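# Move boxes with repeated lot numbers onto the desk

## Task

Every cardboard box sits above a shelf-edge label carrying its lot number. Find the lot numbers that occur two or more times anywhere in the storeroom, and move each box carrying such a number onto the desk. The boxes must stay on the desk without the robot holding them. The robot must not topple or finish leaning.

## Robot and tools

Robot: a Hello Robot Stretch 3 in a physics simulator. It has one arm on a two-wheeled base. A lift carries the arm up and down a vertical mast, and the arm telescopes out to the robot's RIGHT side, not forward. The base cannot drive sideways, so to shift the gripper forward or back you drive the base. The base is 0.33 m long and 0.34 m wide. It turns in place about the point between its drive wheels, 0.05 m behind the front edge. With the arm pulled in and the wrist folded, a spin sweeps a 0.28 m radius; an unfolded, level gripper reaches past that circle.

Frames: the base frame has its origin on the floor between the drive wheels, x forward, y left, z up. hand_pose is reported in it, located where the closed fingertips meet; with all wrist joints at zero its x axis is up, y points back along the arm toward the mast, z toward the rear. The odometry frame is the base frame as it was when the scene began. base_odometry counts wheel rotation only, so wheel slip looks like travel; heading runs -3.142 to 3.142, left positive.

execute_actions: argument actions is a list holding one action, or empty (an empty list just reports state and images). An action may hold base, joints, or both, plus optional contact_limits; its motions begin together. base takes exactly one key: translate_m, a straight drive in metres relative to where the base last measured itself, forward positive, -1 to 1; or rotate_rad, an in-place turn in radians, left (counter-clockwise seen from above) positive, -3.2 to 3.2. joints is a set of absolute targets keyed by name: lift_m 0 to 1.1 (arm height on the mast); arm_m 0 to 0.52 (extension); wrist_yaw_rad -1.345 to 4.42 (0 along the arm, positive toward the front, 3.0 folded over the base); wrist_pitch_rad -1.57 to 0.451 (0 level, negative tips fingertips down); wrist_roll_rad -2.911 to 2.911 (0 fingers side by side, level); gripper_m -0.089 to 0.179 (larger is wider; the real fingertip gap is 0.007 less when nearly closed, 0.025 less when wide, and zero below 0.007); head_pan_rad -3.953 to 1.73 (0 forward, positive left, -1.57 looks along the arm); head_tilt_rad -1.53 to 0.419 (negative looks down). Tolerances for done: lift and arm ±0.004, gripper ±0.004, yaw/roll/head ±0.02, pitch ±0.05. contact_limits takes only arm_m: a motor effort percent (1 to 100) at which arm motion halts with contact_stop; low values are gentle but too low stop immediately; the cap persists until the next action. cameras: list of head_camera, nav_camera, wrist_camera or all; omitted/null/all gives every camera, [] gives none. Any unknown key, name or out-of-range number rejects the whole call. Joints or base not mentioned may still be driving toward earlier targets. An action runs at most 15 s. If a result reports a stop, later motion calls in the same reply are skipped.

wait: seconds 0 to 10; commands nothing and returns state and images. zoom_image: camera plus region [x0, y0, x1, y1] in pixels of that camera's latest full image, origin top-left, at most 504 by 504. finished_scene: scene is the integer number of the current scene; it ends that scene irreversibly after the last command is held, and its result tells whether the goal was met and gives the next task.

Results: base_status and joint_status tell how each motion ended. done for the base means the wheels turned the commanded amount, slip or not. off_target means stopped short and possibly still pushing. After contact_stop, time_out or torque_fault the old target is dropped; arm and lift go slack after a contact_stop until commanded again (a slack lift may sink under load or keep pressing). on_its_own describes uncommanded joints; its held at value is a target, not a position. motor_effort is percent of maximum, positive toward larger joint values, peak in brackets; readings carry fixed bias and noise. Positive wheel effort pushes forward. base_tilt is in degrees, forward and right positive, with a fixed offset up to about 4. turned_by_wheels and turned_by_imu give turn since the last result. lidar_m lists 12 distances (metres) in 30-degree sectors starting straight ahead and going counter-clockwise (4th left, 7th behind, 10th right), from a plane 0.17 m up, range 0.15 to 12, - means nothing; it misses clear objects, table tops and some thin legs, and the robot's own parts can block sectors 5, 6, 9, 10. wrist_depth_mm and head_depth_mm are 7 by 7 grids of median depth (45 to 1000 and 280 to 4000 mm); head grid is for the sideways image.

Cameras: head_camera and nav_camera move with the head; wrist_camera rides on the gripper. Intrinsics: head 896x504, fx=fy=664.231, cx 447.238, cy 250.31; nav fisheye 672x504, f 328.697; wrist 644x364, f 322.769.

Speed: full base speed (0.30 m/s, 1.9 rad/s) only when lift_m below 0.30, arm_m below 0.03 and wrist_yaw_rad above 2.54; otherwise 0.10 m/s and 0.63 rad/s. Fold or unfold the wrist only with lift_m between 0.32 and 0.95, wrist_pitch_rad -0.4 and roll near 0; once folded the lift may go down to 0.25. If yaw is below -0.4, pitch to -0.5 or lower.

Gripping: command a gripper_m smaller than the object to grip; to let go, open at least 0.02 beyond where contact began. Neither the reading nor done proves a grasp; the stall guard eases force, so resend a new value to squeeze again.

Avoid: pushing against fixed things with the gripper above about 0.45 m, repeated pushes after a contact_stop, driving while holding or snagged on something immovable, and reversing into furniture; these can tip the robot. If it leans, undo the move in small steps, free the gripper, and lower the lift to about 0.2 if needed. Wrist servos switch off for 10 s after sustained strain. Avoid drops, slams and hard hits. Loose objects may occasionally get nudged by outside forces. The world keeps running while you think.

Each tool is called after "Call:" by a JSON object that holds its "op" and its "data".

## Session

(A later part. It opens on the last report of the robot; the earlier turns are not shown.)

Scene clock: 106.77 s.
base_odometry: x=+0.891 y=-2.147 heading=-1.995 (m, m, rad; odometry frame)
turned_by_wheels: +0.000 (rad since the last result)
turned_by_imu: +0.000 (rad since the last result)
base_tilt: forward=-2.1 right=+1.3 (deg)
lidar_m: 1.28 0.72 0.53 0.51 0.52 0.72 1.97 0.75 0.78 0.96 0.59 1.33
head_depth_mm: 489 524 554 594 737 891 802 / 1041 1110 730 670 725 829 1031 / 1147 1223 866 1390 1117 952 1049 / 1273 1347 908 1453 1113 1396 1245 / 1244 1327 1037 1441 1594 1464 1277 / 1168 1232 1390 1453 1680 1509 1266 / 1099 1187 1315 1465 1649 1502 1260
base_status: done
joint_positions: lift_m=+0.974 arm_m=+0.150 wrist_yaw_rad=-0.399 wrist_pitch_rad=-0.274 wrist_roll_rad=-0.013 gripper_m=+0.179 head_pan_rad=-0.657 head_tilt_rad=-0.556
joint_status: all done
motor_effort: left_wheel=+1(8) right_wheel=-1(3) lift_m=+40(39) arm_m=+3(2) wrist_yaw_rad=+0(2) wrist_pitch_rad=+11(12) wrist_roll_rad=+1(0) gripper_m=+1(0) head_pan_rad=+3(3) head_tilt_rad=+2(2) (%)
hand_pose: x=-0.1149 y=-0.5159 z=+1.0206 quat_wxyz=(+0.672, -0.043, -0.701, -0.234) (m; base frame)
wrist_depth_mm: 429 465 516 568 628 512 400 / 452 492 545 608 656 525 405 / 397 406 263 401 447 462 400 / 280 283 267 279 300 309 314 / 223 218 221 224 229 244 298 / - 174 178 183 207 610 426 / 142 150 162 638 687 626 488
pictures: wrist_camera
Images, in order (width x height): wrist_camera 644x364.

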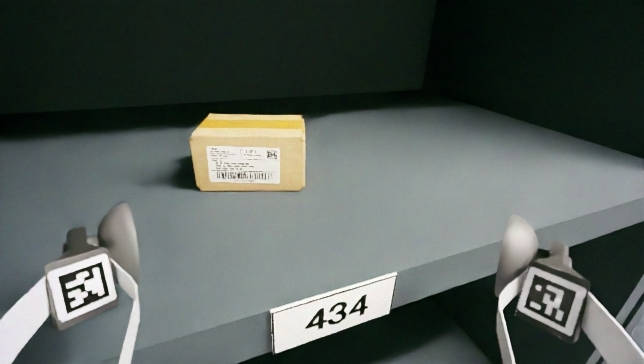

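Call:
{"op": "execute_actions", "data": {"actions": [{"joints":{"arm_m":0.3,"lift_m":0.97}}], "cameras": ["wrist_camera"]}}

Call:
{"op": "execute_actions", "data": {"actions": [{"joints":{"gripper_m":0.06}}], "cameras": []}}

Call:
{"op": "execute_actions", "data": {"actions": [{"joints":{"lift_m":1.01}}], "cameras": ["wrist_camera"]}}

Scene clock: 113.43 s.
base_odometry: x=+0.891 y=-2.147 heading=-1.995 (m, m, rad; odometry frame)
turned_by_wheels: +0.000 (rad since the last result)
turned_by_imu: -0.001 (rad since the last result)
base_tilt: forward=-2.2 right=+1.3 (deg)
lidar_m: 1.28 0.72 0.53 0.51 0.53 0.72 1.97 0.75 0.77 0.96 0.59 1.33
head_depth_mm: 488 522 554 593 739 886 801 / 1041 1109 728 669 725 831 1035 / 1149 1228 866 1397 1116 952 1050 / 1271 1339 907 1454 1112 1401 1243 / 1247 1326 1041 1439 1590 1466 1269 / 1164 1229 1395 1453 1677 1515 1265 / 1092 1184 1325 1464 1659 1499 1266
base_status: not commanded
joint_positions: lift_m=+0.971 arm_m=+0.300 wrist_yaw_rad=-0.399 wrist_pitch_rad=-0.273 wrist_roll_rad=-0.013 gripper_m=+0.179 head_pan_rad=-0.657 head_tilt_rad=-0.556
joint_status: all done
motor_effort: left_wheel=+1(1) right_wheel=+0(1) lift_m=+13(34) arm_m=+2(2) wrist_yaw_rad=+0(1) wrist_pitch_rad=+11(11) wrist_roll_rad=+0(0) gripper_m=+0(0) head_pan_rad=+3(3) head_tilt_rad=+1(2) (%)
hand_pose: x=-0.1149 y=-0.6659 z=+1.0170 quat_wxyz=(+0.672, -0.043, -0.701, -0.234) (m; base frame)
wrist_depth_mm: 316 340 375 415 471 499 398 / 335 359 399 445 512 521 408 / 345 370 403 420 430 446 404 / 269 275 279 175 292 299 307 / 217 212 138 133 142 235 228 / - 168 135 135 142 179 187 / 138 144 142 144 147 149 147
pictures: wrist_camera
Images, in order (width x height): wrist_camera 644x364.

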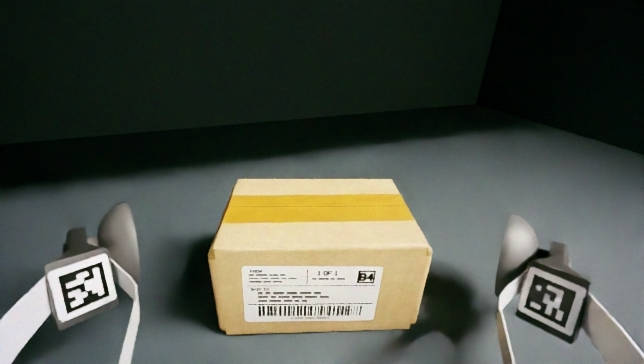

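Scene clock: 115.10 s.
base_odometry: x=+0.891 y=-2.147 heading=-1.995 (m, m, rad; odometry frame)
turned_by_wheels: +0.000 (rad since the last result)
turned_by_imu: +0.000 (rad since the last result)
base_tilt: forward=-2.2 right=+1.3 (deg)
lidar_m: 1.28 0.72 0.52 0.51 0.53 0.71 1.97 0.75 0.78 0.96 0.59 1.33
head_depth_mm: 488 523 554 594 736 885 801 / 1045 1111 730 670 723 832 1031 / 1155 1220 865 1384 1117 949 1049 / 1273 1345 909 1452 1112 1400 1254 / 1241 1329 1037 1450 1603 1462 1276 / 1163 1233 1393 1461 1682 1500 1268 / 1091 1185 1321 1462 1662 1490 1259
base_status: not commanded
joint_positions: lift_m=+0.971 arm_m=+0.300 wrist_yaw_rad=-0.399 wrist_pitch_rad=-0.273 wrist_roll_rad=-0.013 gripper_m=+0.061 head_pan_rad=-0.657 head_tilt_rad=-0.556
joint_status: all done
motor_effort: left_wheel=+0(1) right_wheel=-1(1) lift_m=+13(12) arm_m=+2(1) wrist_yaw_rad=+0(1) wrist_pitch_rad=+11(11) wrist_roll_rad=+0(0) gripper_m=-22(100) head_pan_rad=+3(3) head_tilt_rad=+2(3) (%)
hand_pose: x=-0.1149 y=-0.6659 z=+1.0170 quat_wxyz=(+0.672, -0.043, -0.701, -0.234) (m; base frame)
wrist_depth_mm: 315 340 375 418 472 499 400 / 331 361 400 448 507 522 408 / 344 370 404 415 432 447 402 / 270 275 277 175 292 299 306 / 207 210 131 133 135 225 228 / 169 173 134 134 137 181 182 / 144 143 141 143 147 149 152
pictures: none
No camera images: the call's "cameras" was empty. Leave "cameras" out to get every camera's image.

Scene clock: 116.27 s.
base_odometry: x=+0.891 y=-2.147 heading=-1.995 (m, m, rad; odometry frame)
turned_by_wheels: +0.000 (rad since the last result)
turned_by_imu: +0.000 (rad since the last result)
base_tilt: forward=-2.1 right=+1.1 (deg)
lidar_m: 1.28 0.72 0.53 0.51 0.53 0.72 1.97 0.74 0.77 0.96 0.58 1.33
head_depth_mm: 488 522 554 594 737 888 801 / 1042 1107 730 670 727 834 1033 / 1151 1225 867 1394 1110 953 1049 / 1270 1343 908 1465 1113 1401 1244 / 1244 1329 1039 1436 1603 1469 1270 / 1161 1235 1390 1447 1688 1505 1268 / 1096 1183 1323 1462 1665 1494 1254
base_status: not commanded
joint_positions: lift_m=+1.009 arm_m=+0.300 wrist_yaw_rad=-0.399 wrist_pitch_rad=-0.276 wrist_roll_rad=-0.013 gripper_m=+0.061 head_pan_rad=-0.657 head_tilt_rad=-0.556
joint_status: all done
motor_effort: left_wheel=+0(0) right_wheel=-1(1) lift_m=+39(40) arm_m=+2(1) wrist_yaw_rad=-1(1) wrist_pitch_rad=+12(13) wrist_roll_rad=+0(1) gripper_m=-22(21) head_pan_rad=+3(3) head_tilt_rad=+2(2) (%)
hand_pose: x=-0.1148 y=-0.6657 z=+1.0549 quat_wxyz=(+0.672, -0.042, -0.701, -0.235) (m; base frame)
wrist_depth_mm: 317 343 374 417 466 497 400 / 333 362 404 448 511 522 407 / 352 385 428 474 527 515 416 / 346 354 357 176 378 386 390 / 268 272 131 133 135 292 297 / 218 220 133 134 137 234 235 / 189 185 181 178 185 194 197
pictures: wrist_camera
Images, in order (width x height): wrist_camera 644x364.

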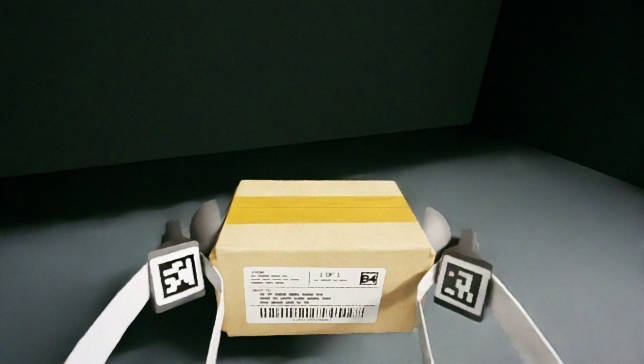

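Call:
{"op": "execute_actions", "data": {"actions": [{"joints":{"arm_m":0.005,"wrist_yaw_rad":0}}], "cameras": []}}

Call:
{"op": "execute_actions", "data": {"actions": [{"joints":{"lift_m":0.93,"wrist_pitch_rad":-0.4,"wrist_yaw_rad":1.2}}], "cameras": []}}

Call:
{"op": "execute_actions", "data": {"actions": [{"joints":{"lift_m":0.285,"wrist_yaw_rad":2.7,"head_pan_rad":-3.14,"head_tilt_rad":-0.6}}], "cameras": ["wrist_camera"]}}

Call:
{"op": "execute_actions", "data": {"actions": [{"base":{"translate_m":-1.0}}], "cameras": []}}

Call:
{"op": "execute_actions", "data": {"actions": [{"base":{"translate_m":-1.0}}], "cameras": []}}

Call:
{"op": "execute_actions", "data": {"actions": [{"base":{"translate_m":-0.985}}], "cameras": []}}

Call:
{"op": "execute_actions", "data": {"actions": [{"base":{"rotate_rad":1.58}}], "cameras": ["nav_camera"]}}

Scene clock: 131.13 s.
base_odometry: x=+0.891 y=-2.147 heading=-1.995 (m, m, rad; odometry frame)
turned_by_wheels: +0.000 (rad since the last result)
turned_by_imu: -0.001 (rad since the last result)
base_tilt: forward=-2.0 right=+1.4 (deg)
lidar_m: 1.28 0.72 0.52 0.51 0.52 0.72 1.97 0.75 0.77 0.96 0.59 1.33
head_depth_mm: 488 524 554 592 736 884 799 / 1040 1114 727 671 724 831 1030 / 1152 1224 865 1394 1123 952 1051 / 1267 1350 908 1459 1108 1404 1248 / 1244 1328 1037 1445 1600 1467 1273 / 1159 1235 1392 1463 1688 1509 1258 / 1094 1184 1324 1462 1645 1494 1268
base_status: not commanded
joint_positions: lift_m=+1.009 arm_m=+0.005 wrist_yaw_rad=+0.000 wrist_pitch_rad=-0.277 wrist_roll_rad=-0.013 gripper_m=+0.061 head_pan_rad=-0.657 head_tilt_rad=-0.556
joint_status: all done
motor_effort: left_wheel=+1(1) right_wheel=+0(1) lift_m=+40(40) arm_m=-3(3) wrist_yaw_rad=+0(2) wrist_pitch_rad=+13(13) wrist_roll_rad=+1(0) gripper_m=-21(22) head_pan_rad=+3(3) head_tilt_rad=+2(2) (%)
hand_pose: x=-0.0216 y=-0.3902 z=+1.0548 quat_wxyz=(+0.705, +0.098, -0.695, -0.097) (m; base frame)
wrist_depth_mm: 382 567 648 648 654 654 624 / 383 566 702 689 692 701 621 / 387 495 530 545 559 580 561 / 348 358 360 177 380 388 397 / 314 314 131 133 135 319 320 / 394 512 134 134 136 790 603 / 401 646 693 670 704 732 606
pictures: none
No camera images: the call's "cameras" was empty. Leave "cameras" out to get every camera's image.

Scene clock: 132.73 s.
base_odometry: x=+0.891 y=-2.147 heading=-1.995 (m, m, rad; odometry frame)
turned_by_wheels: +0.000 (rad since the last result)
turned_by_imu: +0.000 (rad since the last result)
base_tilt: forward=-2.1 right=+1.4 (deg)
lidar_m: 1.28 0.72 0.53 0.51 0.52 0.72 1.97 0.75 0.77 0.96 0.59 1.33
head_depth_mm: 488 524 554 595 737 893 - / 1041 1111 727 669 725 751 989 / 1148 1226 868 1388 1116 393 374 / 1274 1345 907 1457 1116 1387 1203 / 1244 1331 1034 1442 1603 1464 1269 / 1158 1228 1392 1454 1689 1518 1263 / 1099 1188 1323 1463 1659 1492 1260
base_status: not commanded
joint_positions: lift_m=+0.931 arm_m=+0.005 wrist_yaw_rad=+1.198 wrist_pitch_rad=-0.424 wrist_roll_rad=-0.013 gripper_m=+0.061 head_pan_rad=-0.657 head_tilt_rad=-0.556
joint_status: all done
motor_effort: left_wheel=+1(1) right_wheel=-1(1) lift_m=+13(34) arm_m=-3(4) wrist_yaw_rad=+2(2) wrist_pitch_rad=+12(13) wrist_roll_rad=+0(0) gripper_m=-21(21) head_pan_rad=+3(3) head_tilt_rad=+2(2) (%)
hand_pose: x=+0.1868 y=-0.2318 z=+0.9419 quat_wxyz=(+0.658, +0.511, -0.482, +0.270) (m; base frame)
wrist_depth_mm: 945 - - - 554 358 305 / 997 - - - - 371 286 / - - - - - 380 400 / - - - 176 868 421 499 / - - 131 133 135 488 624 / - - 133 134 136 626 662 / - - - - 618 565 568
pictures: none
No camera images: the call's "cameras" was empty. Leave "cameras" out to get every camera's image.

Scene clock: 139.43 s.
base_odometry: x=+0.891 y=-2.147 heading=-1.995 (m, m, rad; odometry frame)
turned_by_wheels: +0.000 (rad since the last result)
turned_by_imu: -0.001 (rad since the last result)
base_tilt: forward=-2.0 right=+1.2 (deg)
lidar_m: 1.28 0.72 0.53 0.51 0.53 0.72 1.97 0.75 0.78 0.96 0.59 1.33
head_depth_mm: 1464 1421 1393 1361 1333 1325 1219 / 2142 2075 2015 1945 1745 1506 1266 / 3026 3307 3117 2380 1833 1499 1263 / 3066 3400 3278 2349 1817 1488 1256 / 3044 3411 3218 2320 1801 1472 1241 / 2962 3328 2869 2274 1782 1474 1241 / 2068 2274 2042 1843 1727 1443 1235
base_status: not commanded
joint_positions: lift_m=+0.286 arm_m=+0.005 wrist_yaw_rad=+2.698 wrist_pitch_rad=-0.425 wrist_roll_rad=-0.013 gripper_m=+0.061 head_pan_rad=-3.133 head_tilt_rad=-0.593
joint_status: all done
motor_effort: left_wheel=+1(1) right_wheel=+0(1) lift_m=+13(14) arm_m=-3(4) wrist_yaw_rad=+1(3) wrist_pitch_rad=+12(12) wrist_roll_rad=+0(0) gripper_m=-22(22) head_pan_rad=-4(43) head_tilt_rad=-2(7) (%)
hand_pose: x=+0.0746 y=+0.0517 z=+0.2968 quat_wxyz=(+0.298, +0.702, -0.004, +0.646) (m; base frame)
wrist_depth_mm: 419 462 511 578 659 773 936 / 453 493 560 629 730 869 - / 489 535 609 705 812 941 - / 532 576 630 176 749 757 775 / - 579 131 133 135 614 633 / - - 131 134 136 520 524 / - - 142 414 425 442 450
pictures: wrist_camera
Images, in order (width x height): wrist_camera 644x364.

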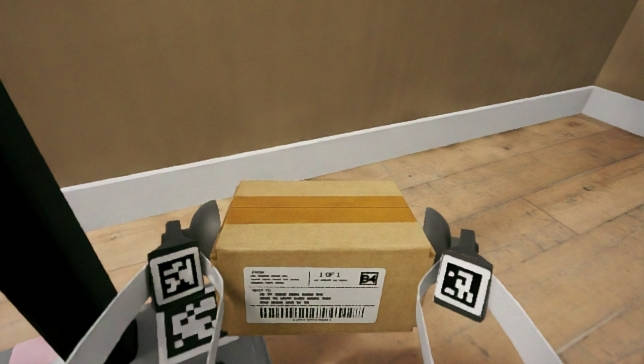

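Scene clock: 144.37 s.
base_odometry: x=+1.302 y=-1.235 heading=-1.995 (m, m, rad; odometry frame)
turned_by_wheels: +0.000 (rad since the last result)
turned_by_imu: -0.005 (rad since the last result)
base_tilt: forward=-2.2 right=+1.7 (deg)
lidar_m: 2.00 0.72 0.52 0.50 0.52 0.70 1.92 0.74 0.70 0.97 0.63 1.36
head_depth_mm: 1426 1395 1369 1343 1312 1294 1222 / 2076 2011 1954 1897 1731 1498 1274 / 2151 2398 2625 2364 1818 1485 1258 / 2154 2392 2636 2369 1818 1480 1253 / 2145 2351 2634 2332 1796 1474 1243 / 2150 2371 2646 2274 1802 1459 1240 / 2165 2393 2660 2179 1743 1453 1235
base_status: done
joint_positions: lift_m=+0.286 arm_m=+0.005 wrist_yaw_rad=+2.699 wrist_pitch_rad=-0.425 wrist_roll_rad=-0.013 gripper_m=+0.061 head_pan_rad=-3.133 head_tilt_rad=-0.594
joint_status: not commanded
motor_effort: left_wheel=+2(11) right_wheel=-1(5) lift_m=+14(13) arm_m=-3(3) wrist_yaw_rad=+2(1) wrist_pitch_rad=+12(12) wrist_roll_rad=+0(0) gripper_m=-22(22) head_pan_rad=-3(3) head_tilt_rad=-2(2) (%)
hand_pose: x=+0.0745 y=+0.0517 z=+0.2967 quat_wxyz=(+0.298, +0.702, -0.004, +0.646) (m; base frame)
wrist_depth_mm: 417 452 508 575 658 770 928 / 445 494 549 631 732 867 - / 485 529 605 694 809 947 - / 522 570 629 176 746 770 776 / - 577 131 133 135 620 625 / - - 132 134 137 519 523 / - - 142 412 427 445 448
pictures: none
No camera images: the call's "cameras" was empty. Leave "cameras" out to get every camera's image.

Scene clock: 149.30 s.
base_odometry: x=+1.713 y=-0.324 heading=-1.995 (m, m, rad; odometry frame)
turned_by_wheels: +0.000 (rad since the last result)
turned_by_imu: -0.005 (rad since the last result)
base_tilt: forward=-2.1 right=+1.3 (deg)
lidar_m: 1.99 0.71 0.51 0.49 0.51 0.69 1.47 1.52 0.67 0.97 0.67 0.73
head_depth_mm: 1249 1339 1317 1302 1284 1259 1210 / 1261 1394 1577 1696 1726 1488 1265 / 1257 1389 1557 1765 1823 1489 1262 / 1253 1388 1556 1765 1805 1479 1249 / 1262 1378 1551 1764 1799 1475 1249 / 1255 1386 1543 1754 1791 1469 1238 / 1258 1376 1544 1745 1763 1462 1234
base_status: done
joint_positions: lift_m=+0.286 arm_m=+0.005 wrist_yaw_rad=+2.699 wrist_pitch_rad=-0.425 wrist_roll_rad=-0.013 gripper_m=+0.061 head_pan_rad=-3.133 head_tilt_rad=-0.594
joint_status: not commanded
motor_effort: left_wheel=+2(11) right_wheel=-1(5) lift_m=+13(13) arm_m=-4(3) wrist_yaw_rad=+2(0) wrist_pitch_rad=+12(12) wrist_roll_rad=+0(0) gripper_m=-22(22) head_pan_rad=-4(3) head_tilt_rad=-2(2) (%)
hand_pose: x=+0.0745 y=+0.0517 z=+0.2967 quat_wxyz=(+0.298, +0.702, -0.004, +0.646) (m; base frame)
wrist_depth_mm: 408 447 496 562 648 765 909 / 438 486 543 615 721 857 - / 474 518 591 687 796 928 - / 519 563 616 176 738 766 776 / - 572 131 133 135 616 630 / - - 132 134 136 518 521 / - - 142 414 429 446 449
pictures: none
No camera images: the call's "cameras" was empty. Leave "cameras" out to get every camera's image.

Scene clock: 154.40 s.
base_odometry: x=+2.118 y=+0.574 heading=-1.994 (m, m, rad; odometry frame)
turned_by_wheels: +0.000 (rad since the last result)
turned_by_imu: -0.005 (rad since the last result)
base_tilt: forward=-2.0 right=+1.3 (deg)
lidar_m: 1.97 0.69 0.50 0.48 0.50 0.51 0.49 0.50 0.68 1.80 0.77 0.76
head_depth_mm: 389 432 482 549 637 756 922 / 388 430 482 546 632 750 920 / 388 428 479 544 631 748 914 / 387 427 478 543 629 745 912 / 386 427 477 542 625 741 905 / 385 425 475 540 623 737 900 / 384 424 473 538 621 733 897
base_status: done
joint_positions: lift_m=+0.286 arm_m=+0.005 wrist_yaw_rad=+2.699 wrist_pitch_rad=-0.425 wrist_roll_rad=-0.013 gripper_m=+0.061 head_pan_rad=-3.133 head_tilt_rad=-0.594
joint_status: not commanded
motor_effort: left_wheel=+3(11) right_wheel=-2(6) lift_m=+13(13) arm_m=-4(3) wrist_yaw_rad=+0(1) wrist_pitch_rad=+12(12) wrist_roll_rad=+0(0) gripper_m=-22(21) head_pan_rad=-3(4) head_tilt_rad=-2(2) (%)
hand_pose: x=+0.0745 y=+0.0517 z=+0.2967 quat_wxyz=(+0.298, +0.702, -0.004, +0.646) (m; base frame)
wrist_depth_mm: 398 437 485 552 631 743 919 / 426 468 527 604 707 847 - / 462 512 580 668 779 926 - / 501 554 600 177 747 755 761 / - 562 131 133 135 620 627 / - - 132 134 136 517 524 / - - 142 414 431 443 451
pictures: none
No camera images: the call's "cameras" was empty. Leave "cameras" out to get every camera's image.

Scene clock: 156.77 s.
base_odometry: x=+2.118 y=+0.574 heading=-0.415 (m, m, rad; odometry frame)
turned_by_wheels: +1.580 (rad since the last result)
turned_by_imu: +1.569 (rad since the last result)
base_tilt: forward=-1.9 right=+1.3 (deg)
lidar_m: 0.48 0.50 0.50 0.49 0.50 0.69 1.90 0.76 0.76 1.88 0.68 0.50
head_depth_mm: 1405 1365 1346 1315 1287 1261 1201 / 2046 1966 1925 1878 1728 1489 1267 / 2838 3118 3049 2361 1828 1494 1264 / 2878 3196 3278 2335 1819 1489 1248 / 2887 3201 3197 2315 1790 1475 1249 / 2855 3176 3203 2287 1785 1466 1242 / 2859 3033 2978 2265 1763 1452 1234
base_status: done
joint_positions: lift_m=+0.286 arm_m=+0.005 wrist_yaw_rad=+2.699 wrist_pitch_rad=-0.425 wrist_roll_rad=-0.013 gripper_m=+0.061 head_pan_rad=-3.133 head_tilt_rad=-0.594
joint_status: not commanded
motor_effort: left_wheel=-3(13) right_wheel=+2(7) lift_m=+13(14) arm_m=-3(4) wrist_yaw_rad=+1(1) wrist_pitch_rad=+12(12) wrist_roll_rad=+0(0) gripper_m=-21(22) head_pan_rad=-3(3) head_tilt_rad=-2(2) (%)
hand_pose: x=+0.0745 y=+0.0517 z=+0.2967 quat_wxyz=(+0.298, +0.702, -0.004, +0.646) (m; base frame)
wrist_depth_mm: 402 439 487 560 600 470 370 / 435 477 531 611 652 489 382 / 469 516 593 680 703 507 395 / 510 557 607 176 662 533 405 / - 574 131 133 135 527 419 / - - 132 134 136 502 426 / - - 142 415 428 442 425
pictures: nav_camera (sideways: a quarter turn counterclockwise sets it upright)
Images, in order (width x height): nav_camera 672x504.

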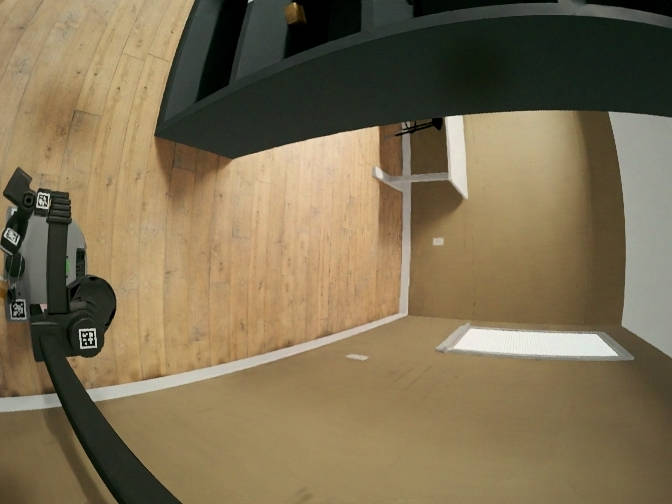

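Call:
{"op": "execute_actions", "data": {"actions": [{"base":{"translate_m":-1.0}}], "cameras": []}}

Call:
{"op": "execute_actions", "data": {"actions": [{"base":{"translate_m":-1.0}}], "cameras": []}}

Call:
{"op": "execute_actions", "data": {"actions": [{"base":{"translate_m":-0.8},"joints":{"head_pan_rad":-1.57,"head_tilt_rad":-0.7}}], "cameras": []}}

Call:
{"op": "execute_actions", "data": {"actions": [{"joints":{"lift_m":0.76,"wrist_yaw_rad":0,"wrist_pitch_rad":-0.25}}], "cameras": ["nav_camera","wrist_camera"]}}

Scene clock: 169.50 s.
base_odometry: x=+1.203 y=+0.977 heading=-0.415 (m, m, rad; odometry frame)
turned_by_wheels: +0.000 (rad since the last result)
turned_by_imu: -0.005 (rad since the last result)
base_tilt: forward=-2.2 right=+1.2 (deg)
lidar_m: 1.48 0.69 0.50 0.48 0.50 0.68 1.86 2.02 2.77 0.54 0.56 1.54
head_depth_mm: 1362 1320 1293 1282 1270 1252 1195 / 1925 1944 1890 1834 1727 1475 1267 / 1980 2191 2468 2330 1819 1483 1260 / 1980 2169 2444 2351 1813 1479 1255 / 1981 2190 2408 2323 1806 1471 1250 / 1975 2195 2434 2299 1792 1449 1237 / 1960 2184 2438 2285 1781 1449 1230
base_status: done
joint_positions: lift_m=+0.286 arm_m=+0.005 wrist_yaw_rad=+2.699 wrist_pitch_rad=-0.425 wrist_roll_rad=-0.013 gripper_m=+0.061 head_pan_rad=-3.133 head_tilt_rad=-0.594
joint_status: not commanded
motor_effort: left_wheel=-2(16) right_wheel=+1(3) lift_m=+13(14) arm_m=-3(3) wrist_yaw_rad=+1(1) wrist_pitch_rad=+12(12) wrist_roll_rad=+0(1) gripper_m=-21(22) head_pan_rad=-3(4) head_tilt_rad=-2(2) (%)
hand_pose: x=+0.0745 y=+0.0517 z=+0.2967 quat_wxyz=(+0.298, +0.702, -0.004, +0.646) (m; base frame)
wrist_depth_mm: 403 439 489 554 631 743 882 / 428 475 527 606 704 846 - / 465 512 585 674 777 915 - / 513 554 598 176 739 757 780 / - 568 131 133 135 618 623 / - - 132 134 136 514 521 / - - 142 413 430 442 450
pictures: none
No camera images: the call's "cameras" was empty. Leave "cameras" out to get every camera's image.

Scene clock: 174.43 s.
base_odometry: x=+0.288 y=+1.380 heading=-0.415 (m, m, rad; odometry frame)
turned_by_wheels: +0.000 (rad since the last result)
turned_by_imu: -0.005 (rad since the last result)
base_tilt: forward=-2.1 right=+1.1 (deg)
lidar_m: 1.91 0.68 0.49 0.48 0.49 0.67 1.28 1.22 1.18 3.85 1.46 1.16
head_depth_mm: 1087 1181 1280 1257 1238 1219 1189 / 1091 1201 1340 1511 1663 1473 1267 / 1081 1201 1332 1527 1714 1486 1260 / 1080 1191 1334 1524 1702 1484 1246 / 1077 1189 1335 1519 1702 1465 1247 / 1076 1187 1327 1509 1684 1459 1235 / 1075 1192 1330 1511 1666 1455 1236
base_status: done
joint_positions: lift_m=+0.286 arm_m=+0.005 wrist_yaw_rad=+2.699 wrist_pitch_rad=-0.425 wrist_roll_rad=-0.013 gripper_m=+0.061 head_pan_rad=-3.133 head_tilt_rad=-0.594
joint_status: not commanded
motor_effort: left_wheel=-2(16) right_wheel=+1(4) lift_m=+13(13) arm_m=-3(4) wrist_yaw_rad=+1(0) wrist_pitch_rad=+12(12) wrist_roll_rad=+0(1) gripper_m=-22(21) head_pan_rad=-4(3) head_tilt_rad=-2(2) (%)
hand_pose: x=+0.0745 y=+0.0517 z=+0.2967 quat_wxyz=(+0.298, +0.702, -0.004, +0.646) (m; base frame)
wrist_depth_mm: 395 435 485 544 618 733 874 / 420 464 518 596 700 833 - / 457 502 572 665 761 912 - / 508 546 598 176 746 758 779 / - 558 131 133 135 615 623 / - - 132 134 136 521 525 / - - 142 416 427 445 450
pictures: none
No camera images: the call's "cameras" was empty. Leave "cameras" out to get every camera's image.

Scene clock: 178.80 s.
base_odometry: x=-0.444 y=+1.703 heading=-0.415 (m, m, rad; odometry frame)
turned_by_wheels: +0.000 (rad since the last result)
turned_by_imu: -0.004 (rad since the last result)
base_tilt: forward=-2.0 right=+1.5 (deg)
lidar_m: 1.90 0.67 0.48 0.47 0.48 0.49 0.47 0.49 0.67 0.86 2.63 1.91
head_depth_mm: 1275 1254 1166 1035 1211 1198 1154 / 1808 1634 1197 1024 1596 1402 1213 / 2957 1734 1193 1010 1665 1393 1209 / 3739 1703 1174 1003 1401 1390 1208 / 3804 1667 1162 991 1634 1377 1195 / 3723 1639 1147 981 1630 1360 1186 / 3648 3706 1140 971 1611 1363 1178
base_status: done
joint_positions: lift_m=+0.286 arm_m=+0.005 wrist_yaw_rad=+2.699 wrist_pitch_rad=-0.425 wrist_roll_rad=-0.013 gripper_m=+0.061 head_pan_rad=-1.577 head_tilt_rad=-0.692
joint_status: all done
motor_effort: left_wheel=-2(15) right_wheel=+1(3) lift_m=+13(14) arm_m=-2(4) wrist_yaw_rad=+1(1) wrist_pitch_rad=+12(12) wrist_roll_rad=+0(0) gripper_m=-22(21) head_pan_rad=+3(43) head_tilt_rad=-2(9) (%)
hand_pose: x=+0.0744 y=+0.0517 z=+0.2967 quat_wxyz=(+0.298, +0.702, -0.004, +0.646) (m; base frame)
wrist_depth_mm: 389 426 475 533 616 722 873 / 414 459 511 586 683 813 - / 453 501 564 647 764 901 - / 498 542 589 176 756 759 768 / - 556 131 133 135 620 624 / - - 132 134 136 517 521 / - - 142 413 425 442 449
pictures: none
No camera images: the call's "cameras" was empty. Leave "cameras" out to get every camera's image.

Scene clock: 183.97 s.
base_odometry: x=-0.444 y=+1.703 heading=-0.415 (m, m, rad; odometry frame)
turned_by_wheels: +0.000 (rad since the last result)
turned_by_imu: +0.000 (rad since the last result)
base_tilt: forward=-2.2 right=+1.4 (deg)
lidar_m: 1.90 0.67 0.48 0.47 0.48 0.49 0.47 0.49 0.67 0.86 2.63 1.91
head_depth_mm: 1276 1250 1171 1033 1216 1201 1133 / 1786 1639 1209 1024 1586 1396 1283 / 2964 1726 1190 1010 1685 1387 - / 3869 1698 1174 1003 1187 555 - / 3732 1665 1168 987 1671 1353 1192 / 3718 1646 1154 982 1626 1368 1185 / 3543 3683 1136 974 1621 1366 1181
base_status: not commanded
joint_positions: lift_m=+0.759 arm_m=+0.005 wrist_yaw_rad=+0.002 wrist_pitch_rad=-0.284 wrist_roll_rad=-0.013 gripper_m=+0.061 head_pan_rad=-1.577 head_tilt_rad=-0.692
joint_status: all done
motor_effort: left_wheel=-2(1) right_wheel=+1(1) lift_m=+40(42) arm_m=-3(4) wrist_yaw_rad=+0(2) wrist_pitch_rad=+16(17) wrist_roll_rad=+0(0) gripper_m=-22(21) head_pan_rad=+3(3) head_tilt_rad=-3(3) (%)
hand_pose: x=-0.0211 y=-0.3895 z=+0.8032 quat_wxyz=(+0.705, +0.101, -0.695, -0.099) (m; base frame)
wrist_depth_mm: - - - - - 792 529 / - - - - - 787 521 / - 564 585 594 613 640 523 / - - - 177 - 726 520 / - - 131 133 135 763 515 / - - 134 134 136 677 519 / - - 961 959 983 813 517
pictures: nav_camera (sideways: a quarter turn counterclockwise sets it upright), wrist_camera
Images, in order (width x height): nav_camera 672x504, wrist_camera 644x364.

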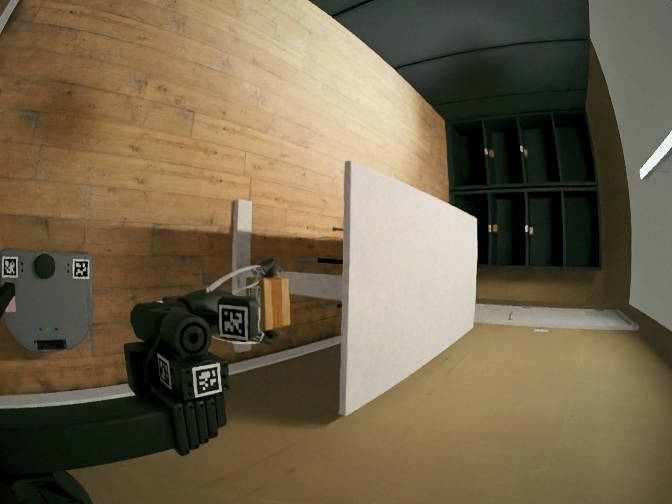

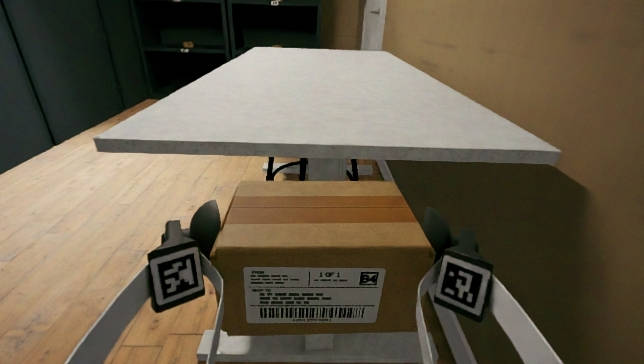

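Call:
{"op": "execute_actions", "data": {"actions": [{"joints":{"arm_m":0.515}}], "cameras": []}}

Call:
{"op": "execute_actions", "data": {"actions": [{"joints":{"lift_m":0.715}}], "cameras": ["wrist_camera"]}}

Scene clock: 192.43 s.
base_odometry: x=-0.444 y=+1.703 heading=-0.415 (m, m, rad; odometry frame)
turned_by_wheels: +0.000 (rad since the last result)
turned_by_imu: -0.001 (rad since the last result)
base_tilt: forward=-2.2 right=+1.5 (deg)
lidar_m: 1.90 0.67 0.48 0.47 0.48 0.49 0.47 0.49 0.66 0.86 2.63 1.91
head_depth_mm: 1268 1256 1173 1038 1212 1141 - / 1799 1631 1209 1001 1471 - 1182 / 2934 1722 1301 1863 1642 1391 1196 / 3815 1704 - 1099 1405 1388 1199 / 3738 1675 1166 987 1643 1382 1196 / 3788 1645 1149 977 1636 1376 1187 / 3568 3669 1142 971 1623 1361 1182
base_status: not commanded
joint_positions: lift_m=+0.759 arm_m=+0.515 wrist_yaw_rad=+0.000 wrist_pitch_rad=-0.283 wrist_roll_rad=-0.013 gripper_m=+0.061 head_pan_rad=-1.577 head_tilt_rad=-0.692
joint_status: all done
motor_effort: left_wheel=-2(2) right_wheel=+1(0) lift_m=+40(40) arm_m=+3(0) wrist_yaw_rad=+0(1) wrist_pitch_rad=+16(16) wrist_roll_rad=+1(0) gripper_m=-22(22) head_pan_rad=+3(3) head_tilt_rad=-3(3) (%)
hand_pose: x=-0.0214 y=-0.8989 z=+0.8032 quat_wxyz=(+0.705, +0.101, -0.695, -0.099) (m; base frame)
wrist_depth_mm: - - - - - 772 518 / - - - - - 777 518 / - 556 568 590 604 625 518 / 382 389 393 176 414 423 436 / 296 300 131 133 135 322 326 / 242 244 133 134 136 259 261 / 204 206 201 197 206 214 217
pictures: none
No camera images: the call's "cameras" was empty. Leave "cameras" out to get every camera's image.

Scene clock: 193.67 s.
base_odometry: x=-0.444 y=+1.703 heading=-0.415 (m, m, rad; odometry frame)
turned_by_wheels: +0.000 (rad since the last result)
turned_by_imu: +0.000 (rad since the last result)
base_tilt: forward=-2.1 right=+1.5 (deg)
lidar_m: 1.90 0.67 0.49 0.47 0.48 0.49 0.47 0.49 0.67 0.86 2.62 1.91
head_depth_mm: 1271 1246 1170 1034 1212 1202 1132 / 1800 1635 1207 1017 1528 - - / 2943 1725 1244 1856 1647 1395 1206 / 3788 1691 1284 1126 1407 1384 1194 / 3796 1652 1169 990 1645 1380 1187 / 3751 1643 1146 976 1638 1374 1179 / 3630 3664 1138 969 1629 1366 1176
base_status: not commanded
joint_positions: lift_m=+0.716 arm_m=+0.515 wrist_yaw_rad=+0.000 wrist_pitch_rad=-0.283 wrist_roll_rad=-0.013 gripper_m=+0.061 head_pan_rad=-1.577 head_tilt_rad=-0.692
joint_status: all done
motor_effort: left_wheel=-2(1) right_wheel=+1(1) lift_m=+14(33) arm_m=+1(2) wrist_yaw_rad=+0(1) wrist_pitch_rad=+16(16) wrist_roll_rad=+0(0) gripper_m=-22(20) head_pan_rad=+3(3) head_tilt_rad=-3(2) (%)
hand_pose: x=-0.0214 y=-0.8990 z=+0.7596 quat_wxyz=(+0.705, +0.101, -0.695, -0.099) (m; base frame)
wrist_depth_mm: - - - - - 769 517 / - - 766 809 863 723 518 / 417 424 436 446 461 480 467 / 292 297 301 177 318 325 330 / 227 229 131 133 135 245 249 / 185 186 133 134 137 198 199 / 158 157 154 151 158 164 166
pictures: wrist_camera
Images, in order (width x height): wrist_camera 644x364.

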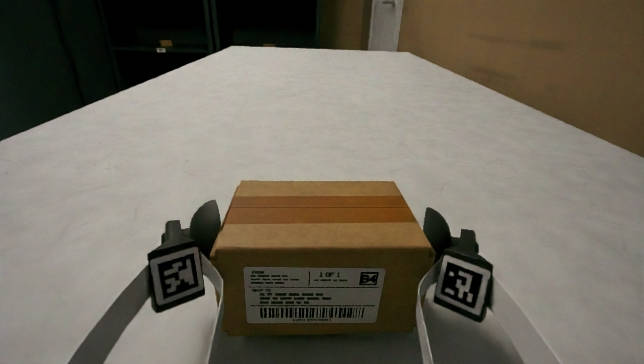

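Call:
{"op": "execute_actions", "data": {"actions": [{"joints":{"lift_m":0.703}}], "cameras": []}}

Call:
{"op": "execute_actions", "data": {"actions": [{"joints":{"gripper_m":0.17}}], "cameras": []}}

Call:
{"op": "execute_actions", "data": {"actions": [{"joints":{"arm_m":0.005,"lift_m":0.74}}], "cameras": ["wrist_camera"]}}

Call:
{"op": "execute_actions", "data": {"actions": [{"joints":{"wrist_yaw_rad":2.7,"wrist_pitch_rad":-0.4,"gripper_m":0.04,"lift_m":0.285,"head_pan_rad":0,"head_tilt_rad":-0.5}}], "cameras": []}}

Call:
{"op": "execute_actions", "data": {"actions": [{"base":{"translate_m":1.0}}], "cameras": []}}

Call:
{"op": "execute_actions", "data": {"actions": [{"base":{"rotate_rad":-1.58}}], "cameras": []}}

Call:
{"op": "execute_actions", "data": {"actions": [{"base":{"translate_m":1.0}}], "cameras": []}}

Call:
{"op": "execute_actions", "data": {"actions": [{"base":{"translate_m":1.0}}], "cameras": ["head_camera"]}}

Call:
{"op": "execute_actions", "data": {"actions": [{"base":{"translate_m":1.0}}], "cameras": ["nav_camera","head_camera"]}}

Scene clock: 201.70 s.
base_odometry: x=-0.444 y=+1.703 heading=-0.415 (m, m, rad; odometry frame)
turned_by_wheels: +0.000 (rad since the last result)
turned_by_imu: +0.000 (rad since the last result)
base_tilt: forward=-2.1 right=+1.4 (deg)
lidar_m: 1.89 0.67 0.48 0.46 0.48 0.50 0.47 0.49 0.66 0.86 2.63 1.91
head_depth_mm: 1274 1256 1171 1033 1205 1201 1141 / 1791 1640 1213 1024 1566 - - / 2948 1721 1218 1877 1621 1398 1204 / 3783 1701 1260 1128 1404 1394 1203 / 3746 1668 1161 989 1648 1376 1192 / 3715 1642 1146 980 1626 1373 1175 / 3568 3658 1138 972 1619 1363 1180
base_status: not commanded
joint_positions: lift_m=+0.704 arm_m=+0.515 wrist_yaw_rad=+0.000 wrist_pitch_rad=-0.282 wrist_roll_rad=-0.013 gripper_m=+0.061 head_pan_rad=-1.577 head_tilt_rad=-0.692
joint_status: all done
motor_effort: left_wheel=-2(2) right_wheel=+1(1) lift_m=+13(12) arm_m=+2(2) wrist_yaw_rad=+0(1) wrist_pitch_rad=+15(16) wrist_roll_rad=+0(0) gripper_m=-22(21) head_pan_rad=+3(3) head_tilt_rad=-3(2) (%)
hand_pose: x=-0.0214 y=-0.8991 z=+0.7480 quat_wxyz=(+0.705, +0.100, -0.695, -0.099) (m; base frame)
wrist_depth_mm: - - - - - 775 520 / - - 720 750 784 717 520 / 380 390 405 411 427 437 446 / 268 274 278 176 291 297 304 / 208 212 131 133 135 227 228 / 170 171 133 134 137 182 183 / 146 144 142 143 147 150 153
pictures: none
No camera images: the call's "cameras" was empty. Leave "cameras" out to get every camera's image.

Scene clock: 203.30 s.
base_odometry: x=-0.444 y=+1.703 heading=-0.415 (m, m, rad; odometry frame)
turned_by_wheels: +0.000 (rad since the last result)
turned_by_imu: +0.000 (rad since the last result)
base_tilt: forward=-2.0 right=+1.4 (deg)
lidar_m: 1.90 0.67 0.48 0.47 0.48 0.49 0.47 0.49 0.67 0.86 2.63 1.92
head_depth_mm: 1268 1247 1174 1035 1208 1205 1137 / 1789 1637 1210 1024 1563 - - / 2927 1732 1240 1878 1620 1401 1207 / 3814 1695 1258 1130 1406 1387 1199 / 3838 1652 1168 991 1641 1376 1193 / 3718 1651 1147 975 1632 1373 1187 / 3570 3626 1137 971 1615 1361 1181
base_status: not commanded
joint_positions: lift_m=+0.704 arm_m=+0.515 wrist_yaw_rad=+0.000 wrist_pitch_rad=-0.275 wrist_roll_rad=-0.013 gripper_m=+0.170 head_pan_rad=-1.577 head_tilt_rad=-0.692
joint_status: all done
motor_effort: left_wheel=-1(2) right_wheel=+1(1) lift_m=+13(13) arm_m=+2(2) wrist_yaw_rad=+1(0) wrist_pitch_rad=+11(15) wrist_roll_rad=+0(0) gripper_m=+1(99) head_pan_rad=+3(3) head_tilt_rad=-2(3) (%)
hand_pose: x=-0.0214 y=-0.8998 z=+0.7497 quat_wxyz=(+0.705, +0.098, -0.695, -0.096) (m; base frame)
wrist_depth_mm: - - - - - 789 514 / - - 747 786 841 723 515 / 395 401 410 424 443 454 464 / 275 281 285 291 298 305 311 / 211 222 143 137 154 239 233 / - 172 133 134 140 179 187 / 143 147 143 144 147 152 154
pictures: none
No camera images: the call's "cameras" was empty. Leave "cameras" out to get every camera's image.

Scene clock: 208.23 s.
base_odometry: x=-0.444 y=+1.703 heading=-0.415 (m, m, rad; odometry frame)
turned_by_wheels: +0.000 (rad since the last result)
turned_by_imu: +0.000 (rad since the last result)
base_tilt: forward=-2.0 right=+1.1 (deg)
lidar_m: 1.90 0.67 0.48 0.47 0.48 0.49 0.47 0.49 0.67 0.86 2.63 1.91
head_depth_mm: 1272 1252 1171 1036 1213 1206 1145 / 1796 1632 1210 1023 1583 1405 1263 / 2948 1724 1196 1017 1664 1372 1256 / 3855 1692 1177 1003 1365 1453 - / 3787 1656 1164 991 1649 1406 1181 / 3795 1636 1148 979 1641 1355 1184 / 3592 3696 1132 970 1611 1369 1186
base_status: not commanded
joint_positions: lift_m=+0.739 arm_m=+0.005 wrist_yaw_rad=+0.000 wrist_pitch_rad=-0.273 wrist_roll_rad=-0.013 gripper_m=+0.170 head_pan_rad=-1.577 head_tilt_rad=-0.692
joint_status: all done
motor_effort: left_wheel=-2(2) right_wheel=+1(1) lift_m=+39(40) arm_m=-3(5) wrist_yaw_rad=+1(1) wrist_pitch_rad=+11(11) wrist_roll_rad=+0(0) gripper_m=+1(1) head_pan_rad=+3(3) head_tilt_rad=-3(3) (%)
hand_pose: x=-0.0215 y=-0.3905 z=+0.7857 quat_wxyz=(+0.705, +0.097, -0.695, -0.096) (m; base frame)
wrist_depth_mm: - - - - - 784 528 / - - 994 - - 788 524 / - 575 591 562 576 594 518 / - - - - - 783 517 / - - - - - 838 520 / - - - - - 888 491 / 998 - 998 948 - 759 489
pictures: wrist_camera
Images, in order (width x height): wrist_camera 644x364.

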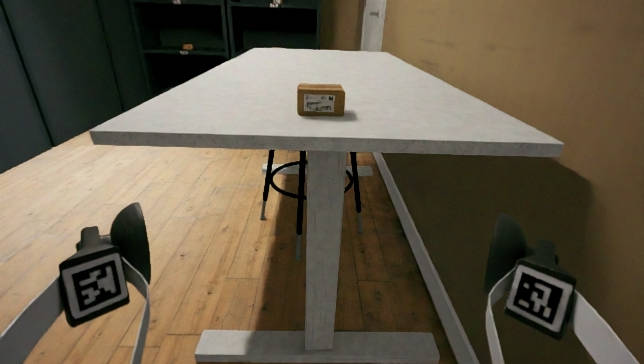

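Scene clock: 213.20 s.
base_odometry: x=-0.444 y=+1.703 heading=-0.415 (m, m, rad; odometry frame)
turned_by_wheels: +0.000 (rad since the last result)
turned_by_imu: +0.000 (rad since the last result)
base_tilt: forward=-2.2 right=+1.5 (deg)
lidar_m: 1.90 0.67 0.48 0.47 0.48 0.49 0.48 0.49 0.67 0.86 2.63 1.91
head_depth_mm: 1594 1721 1897 2122 2062 1635 1346 / 2840 2049 2004 2162 2041 1614 1336 / 2902 3115 3485 2748 2011 1606 1325 / 2873 3112 3421 2725 1990 1591 1319 / 2866 3149 3343 2669 1992 1574 1314 / 2783 2923 3036 2555 1967 1574 1303 / 1712 1749 1774 1804 1784 1547 1298
base_status: not commanded
joint_positions: lift_m=+0.286 arm_m=+0.005 wrist_yaw_rad=+2.698 wrist_pitch_rad=-0.416 wrist_roll_rad=-0.013 gripper_m=+0.040 head_pan_rad=-0.007 head_tilt_rad=-0.508
joint_status: all done
motor_effort: left_wheel=-2(1) right_wheel=+1(1) lift_m=+12(34) arm_m=-3(3) wrist_yaw_rad=+0(2) wrist_pitch_rad=+8(9) wrist_roll_rad=+0(1) gripper_m=+0(97) head_pan_rad=+3(41) head_tilt_rad=+2(14) (%)
hand_pose: x=+0.0751 y=+0.0527 z=+0.2989 quat_wxyz=(+0.295, +0.702, -0.007, +0.648) (m; base frame)
wrist_depth_mm: 387 423 473 537 613 717 872 / 415 457 518 584 686 818 - / 449 493 562 645 777 910 - / 492 538 600 690 752 771 782 / - 565 604 611 628 622 638 / - 500 505 508 527 522 527 / - - - 442 441 449 452
pictures: none
No camera images: the call's "cameras" was empty. Leave "cameras" out to get every camera's image.

Scene clock: 218.23 s.
base_odometry: x=+0.471 y=+1.300 heading=-0.415 (m, m, rad; odometry frame)
turned_by_wheels: +0.000 (rad since the last result)
turned_by_imu: +0.004 (rad since the last result)
base_tilt: forward=-2.2 right=+1.3 (deg)
lidar_m: 1.91 0.68 0.50 0.48 0.49 0.67 1.48 1.33 1.63 3.32 1.17 0.99
head_depth_mm: 2002 2179 2360 1403 1389 1370 1318 / 1980 2170 2378 2570 2046 1614 1334 / 1951 2146 2394 2557 2005 1593 1319 / 1955 2136 2366 2539 1995 1581 1319 / 1966 2143 2346 2535 1991 1583 1311 / 1932 2133 2352 2469 1970 1571 1305 / 1733 1753 1780 1808 1816 1560 1294
base_status: done
joint_positions: lift_m=+0.286 arm_m=+0.005 wrist_yaw_rad=+2.699 wrist_pitch_rad=-0.416 wrist_roll_rad=-0.013 gripper_m=+0.040 head_pan_rad=-0.007 head_tilt_rad=-0.507
joint_status: not commanded
motor_effort: left_wheel=-2(10) right_wheel=+1(5) lift_m=+13(13) arm_m=-4(3) wrist_yaw_rad=+2(1) wrist_pitch_rad=+8(8) wrist_roll_rad=+0(0) gripper_m=+0(0) head_pan_rad=+3(3) head_tilt_rad=+2(2) (%)
hand_pose: x=+0.0750 y=+0.0527 z=+0.2987 quat_wxyz=(+0.295, +0.702, -0.007, +0.648) (m; base frame)
wrist_depth_mm: 398 435 483 547 628 738 883 / 425 466 523 595 700 822 - / 460 506 574 667 785 903 - / 502 547 614 709 757 772 791 / - 565 615 606 623 626 637 / - 506 505 506 523 523 529 / - - - 440 444 450 453
pictures: none
No camera images: the call's "cameras" was empty. Leave "cameras" out to get every camera's image.

Scene clock: 220.67 s.
base_odometry: x=+0.471 y=+1.300 heading=-1.995 (m, m, rad; odometry frame)
turned_by_wheels: -1.580 (rad since the last result)
turned_by_imu: -1.569 (rad since the last result)
base_tilt: forward=-2.1 right=+1.3 (deg)
lidar_m: 3.49 1.19 0.99 2.04 0.69 0.50 0.48 0.49 0.66 1.48 1.32 1.76
head_depth_mm: 3751 3862 2162 2684 1999 1628 1348 / 3698 - - 2787 2049 1606 1338 / 3794 - - 2762 2031 1600 1329 / 3704 3931 3884 2746 2002 1587 1322 / 3721 - 3955 2674 1980 1570 1314 / 3718 3974 - 2646 1987 1566 1303 / 3184 3193 3240 2643 1956 1561 1296
base_status: done
joint_positions: lift_m=+0.286 arm_m=+0.005 wrist_yaw_rad=+2.699 wrist_pitch_rad=-0.416 wrist_roll_rad=-0.013 gripper_m=+0.040 head_pan_rad=-0.007 head_tilt_rad=-0.507
joint_status: not commanded
motor_effort: left_wheel=+4(17) right_wheel=-2(5) lift_m=+12(13) arm_m=-3(3) wrist_yaw_rad=+2(1) wrist_pitch_rad=+8(8) wrist_roll_rad=+1(0) gripper_m=+1(1) head_pan_rad=+3(3) head_tilt_rad=+2(2) (%)
hand_pose: x=+0.0750 y=+0.0527 z=+0.2987 quat_wxyz=(+0.295, +0.702, -0.007, +0.648) (m; base frame)
wrist_depth_mm: - - - - - - - / - - - - - - - / 925 943 965 980 - - - / 736 727 733 754 758 775 793 / - 595 614 614 621 620 631 / - 505 507 506 525 522 526 / - - - 441 444 450 455
pictures: none
No camera images: the call's "cameras" was empty. Leave "cameras" out to get every camera's image.

Scene clock: 225.70 s.
base_odometry: x=+0.060 y=+0.388 heading=-1.995 (m, m, rad; odometry frame)
turned_by_wheels: +0.000 (rad since the last result)
turned_by_imu: +0.004 (rad since the last result)
base_tilt: forward=-2.1 right=+1.3 (deg)
lidar_m: 2.82 1.21 0.87 0.84 0.87 1.54 1.48 1.53 1.52 1.00 0.96 1.47
head_depth_mm: 2656 2967 3405 2825 2071 1624 1337 / 2902 3076 3308 2769 2052 1604 1333 / 2841 3124 3385 2743 2019 1596 1323 / 2737 3098 3183 2717 1997 1587 1322 / 2801 3124 3340 2713 1992 1581 1314 / 2839 3055 3345 2663 1988 1563 1300 / 2699 2933 2977 2622 1953 1561 1297
base_status: done
joint_positions: lift_m=+0.286 arm_m=+0.005 wrist_yaw_rad=+2.699 wrist_pitch_rad=-0.416 wrist_roll_rad=-0.013 gripper_m=+0.040 head_pan_rad=-0.007 head_tilt_rad=-0.506
joint_status: not commanded
motor_effort: left_wheel=+3(16) right_wheel=-2(3) lift_m=+13(14) arm_m=-3(3) wrist_yaw_rad=+0(1) wrist_pitch_rad=+8(8) wrist_roll_rad=+0(0) gripper_m=-1(0) head_pan_rad=+2(3) head_tilt_rad=+2(2) (%)
hand_pose: x=+0.0749 y=+0.0527 z=+0.2987 quat_wxyz=(+0.295, +0.702, -0.007, +0.648) (m; base frame)
wrist_depth_mm: 673 732 827 937 - - - / 719 797 892 - - - - / 777 846 945 975 - - - / 731 727 733 742 751 776 797 / - 588 613 611 624 623 632 / - 509 506 507 525 519 527 / - - - 439 443 447 452
pictures: none
No camera images: the call's "cameras" was empty. Leave "cameras" out to get every camera's image.

Scene clock: 230.73 s.
base_odometry: x=-0.352 y=-0.523 heading=-1.995 (m, m, rad; odometry frame)
turned_by_wheels: +0.000 (rad since the last result)
turned_by_imu: +0.004 (rad since the last result)
base_tilt: forward=-2.0 right=+1.4 (deg)
lidar_m: 1.81 1.24 0.89 0.85 0.88 1.20 2.49 1.49 0.89 0.98 1.49 1.99
head_depth_mm: 1959 2081 2299 2401 2058 1631 1346 / 1961 2087 2294 2494 2040 1606 1338 / 1948 2061 2276 2458 2021 1612 1332 / 1566 1859 2010 2299 2001 1596 1320 / 1929 2051 2238 2433 1996 1581 1314 / 1927 2053 2226 2437 1973 1574 1305 / 1930 2047 2220 2456 1943 1557 1301
base_status: done
joint_positions: lift_m=+0.286 arm_m=+0.005 wrist_yaw_rad=+2.699 wrist_pitch_rad=-0.416 wrist_roll_rad=-0.013 gripper_m=+0.040 head_pan_rad=-0.007 head_tilt_rad=-0.506
joint_status: not commanded
motor_effort: left_wheel=+2(15) right_wheel=-1(4) lift_m=+12(12) arm_m=-3(4) wrist_yaw_rad=-1(2) wrist_pitch_rad=+8(8) wrist_roll_rad=+1(0) gripper_m=+0(1) head_pan_rad=+3(3) head_tilt_rad=+2(2) (%)
hand_pose: x=+0.0749 y=+0.0527 z=+0.2987 quat_wxyz=(+0.295, +0.702, -0.007, +0.648) (m; base frame)
wrist_depth_mm: 688 747 843 966 - - - / 737 807 916 - - - - / 800 861 956 968 995 - - / 725 720 734 745 759 764 794 / - 590 612 602 629 631 634 / - 505 506 509 520 525 527 / - - - 442 440 446 452
pictures: head_camera (sideways: a quarter turn clockwise sets it upright)
Images, in order (width x height): head_camera 896x504.

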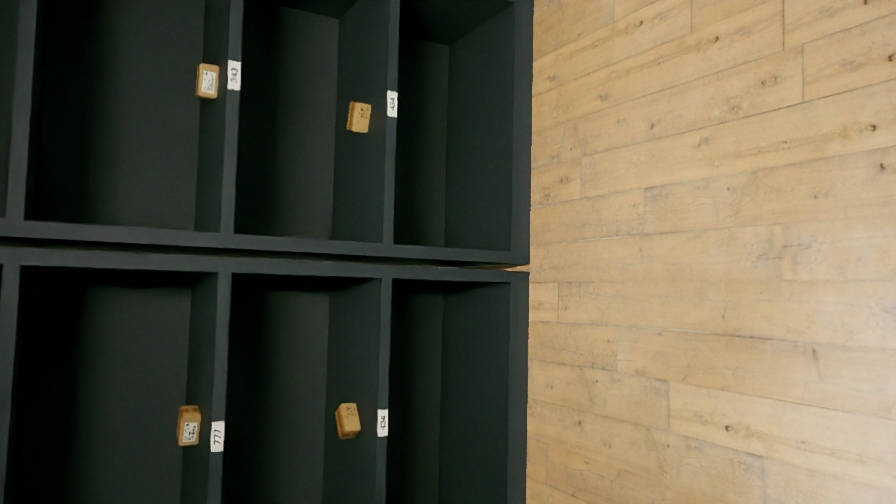

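Scene clock: 235.77 s.
base_odometry: x=-0.763 y=-1.435 heading=-1.994 (m, m, rad; odometry frame)
turned_by_wheels: +0.000 (rad since the last result)
turned_by_imu: +0.004 (rad since the last result)
base_tilt: forward=-2.0 right=+1.5 (deg)
lidar_m: 0.81 1.15 0.90 0.87 0.90 1.22 3.48 1.63 1.30 1.41 1.27 1.31
head_depth_mm: 1072 1163 1047 1424 1201 1488 1319 / 1061 1161 1026 1413 1202 1473 1313 / 675 749 827 1373 1142 1468 1296 / 706 744 852 918 1022 1170 1274 / 1049 1141 968 1375 1165 1445 1275 / 1046 1145 953 1373 1159 1435 1279 / 1042 1136 934 1364 1152 1420 1269
base_status: done
joint_positions: lift_m=+0.286 arm_m=+0.005 wrist_yaw_rad=+2.699 wrist_pitch_rad=-0.416 wrist_roll_rad=-0.013 gripper_m=+0.040 head_pan_rad=-0.007 head_tilt_rad=-0.506
joint_status: not commanded
motor_effort: left_wheel=+2(16) right_wheel=-1(3) lift_m=+13(13) arm_m=-3(4) wrist_yaw_rad=+1(0) wrist_pitch_rad=+8(8) wrist_roll_rad=+0(0) gripper_m=+1(1) head_pan_rad=+3(3) head_tilt_rad=+2(2) (%)
hand_pose: x=+0.0749 y=+0.0527 z=+0.2987 quat_wxyz=(+0.295, +0.702, -0.007, +0.648) (m; base frame)
wrist_depth_mm: 693 763 854 961 - - - / 754 814 928 - - - - / 819 875 938 972 979 906 856 / 728 719 735 760 754 778 717 / - 588 613 605 628 624 632 / - 503 502 509 528 518 524 / - - - 441 443 449 455
pictures: head_camera (sideways: a quarter turn clockwise sets it upright), nav_camera (sideways: a quarter turn counterclockwise sets it upright)
Images, in order (width x height): head_camera 896x504, nav_camera 672x504.

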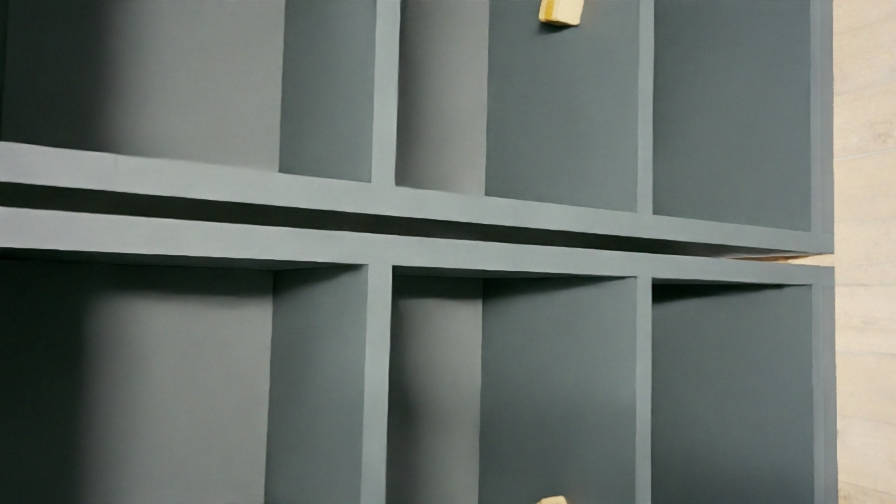

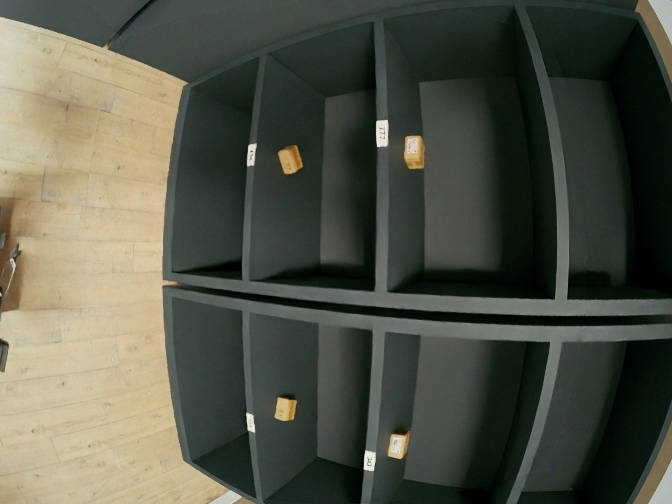

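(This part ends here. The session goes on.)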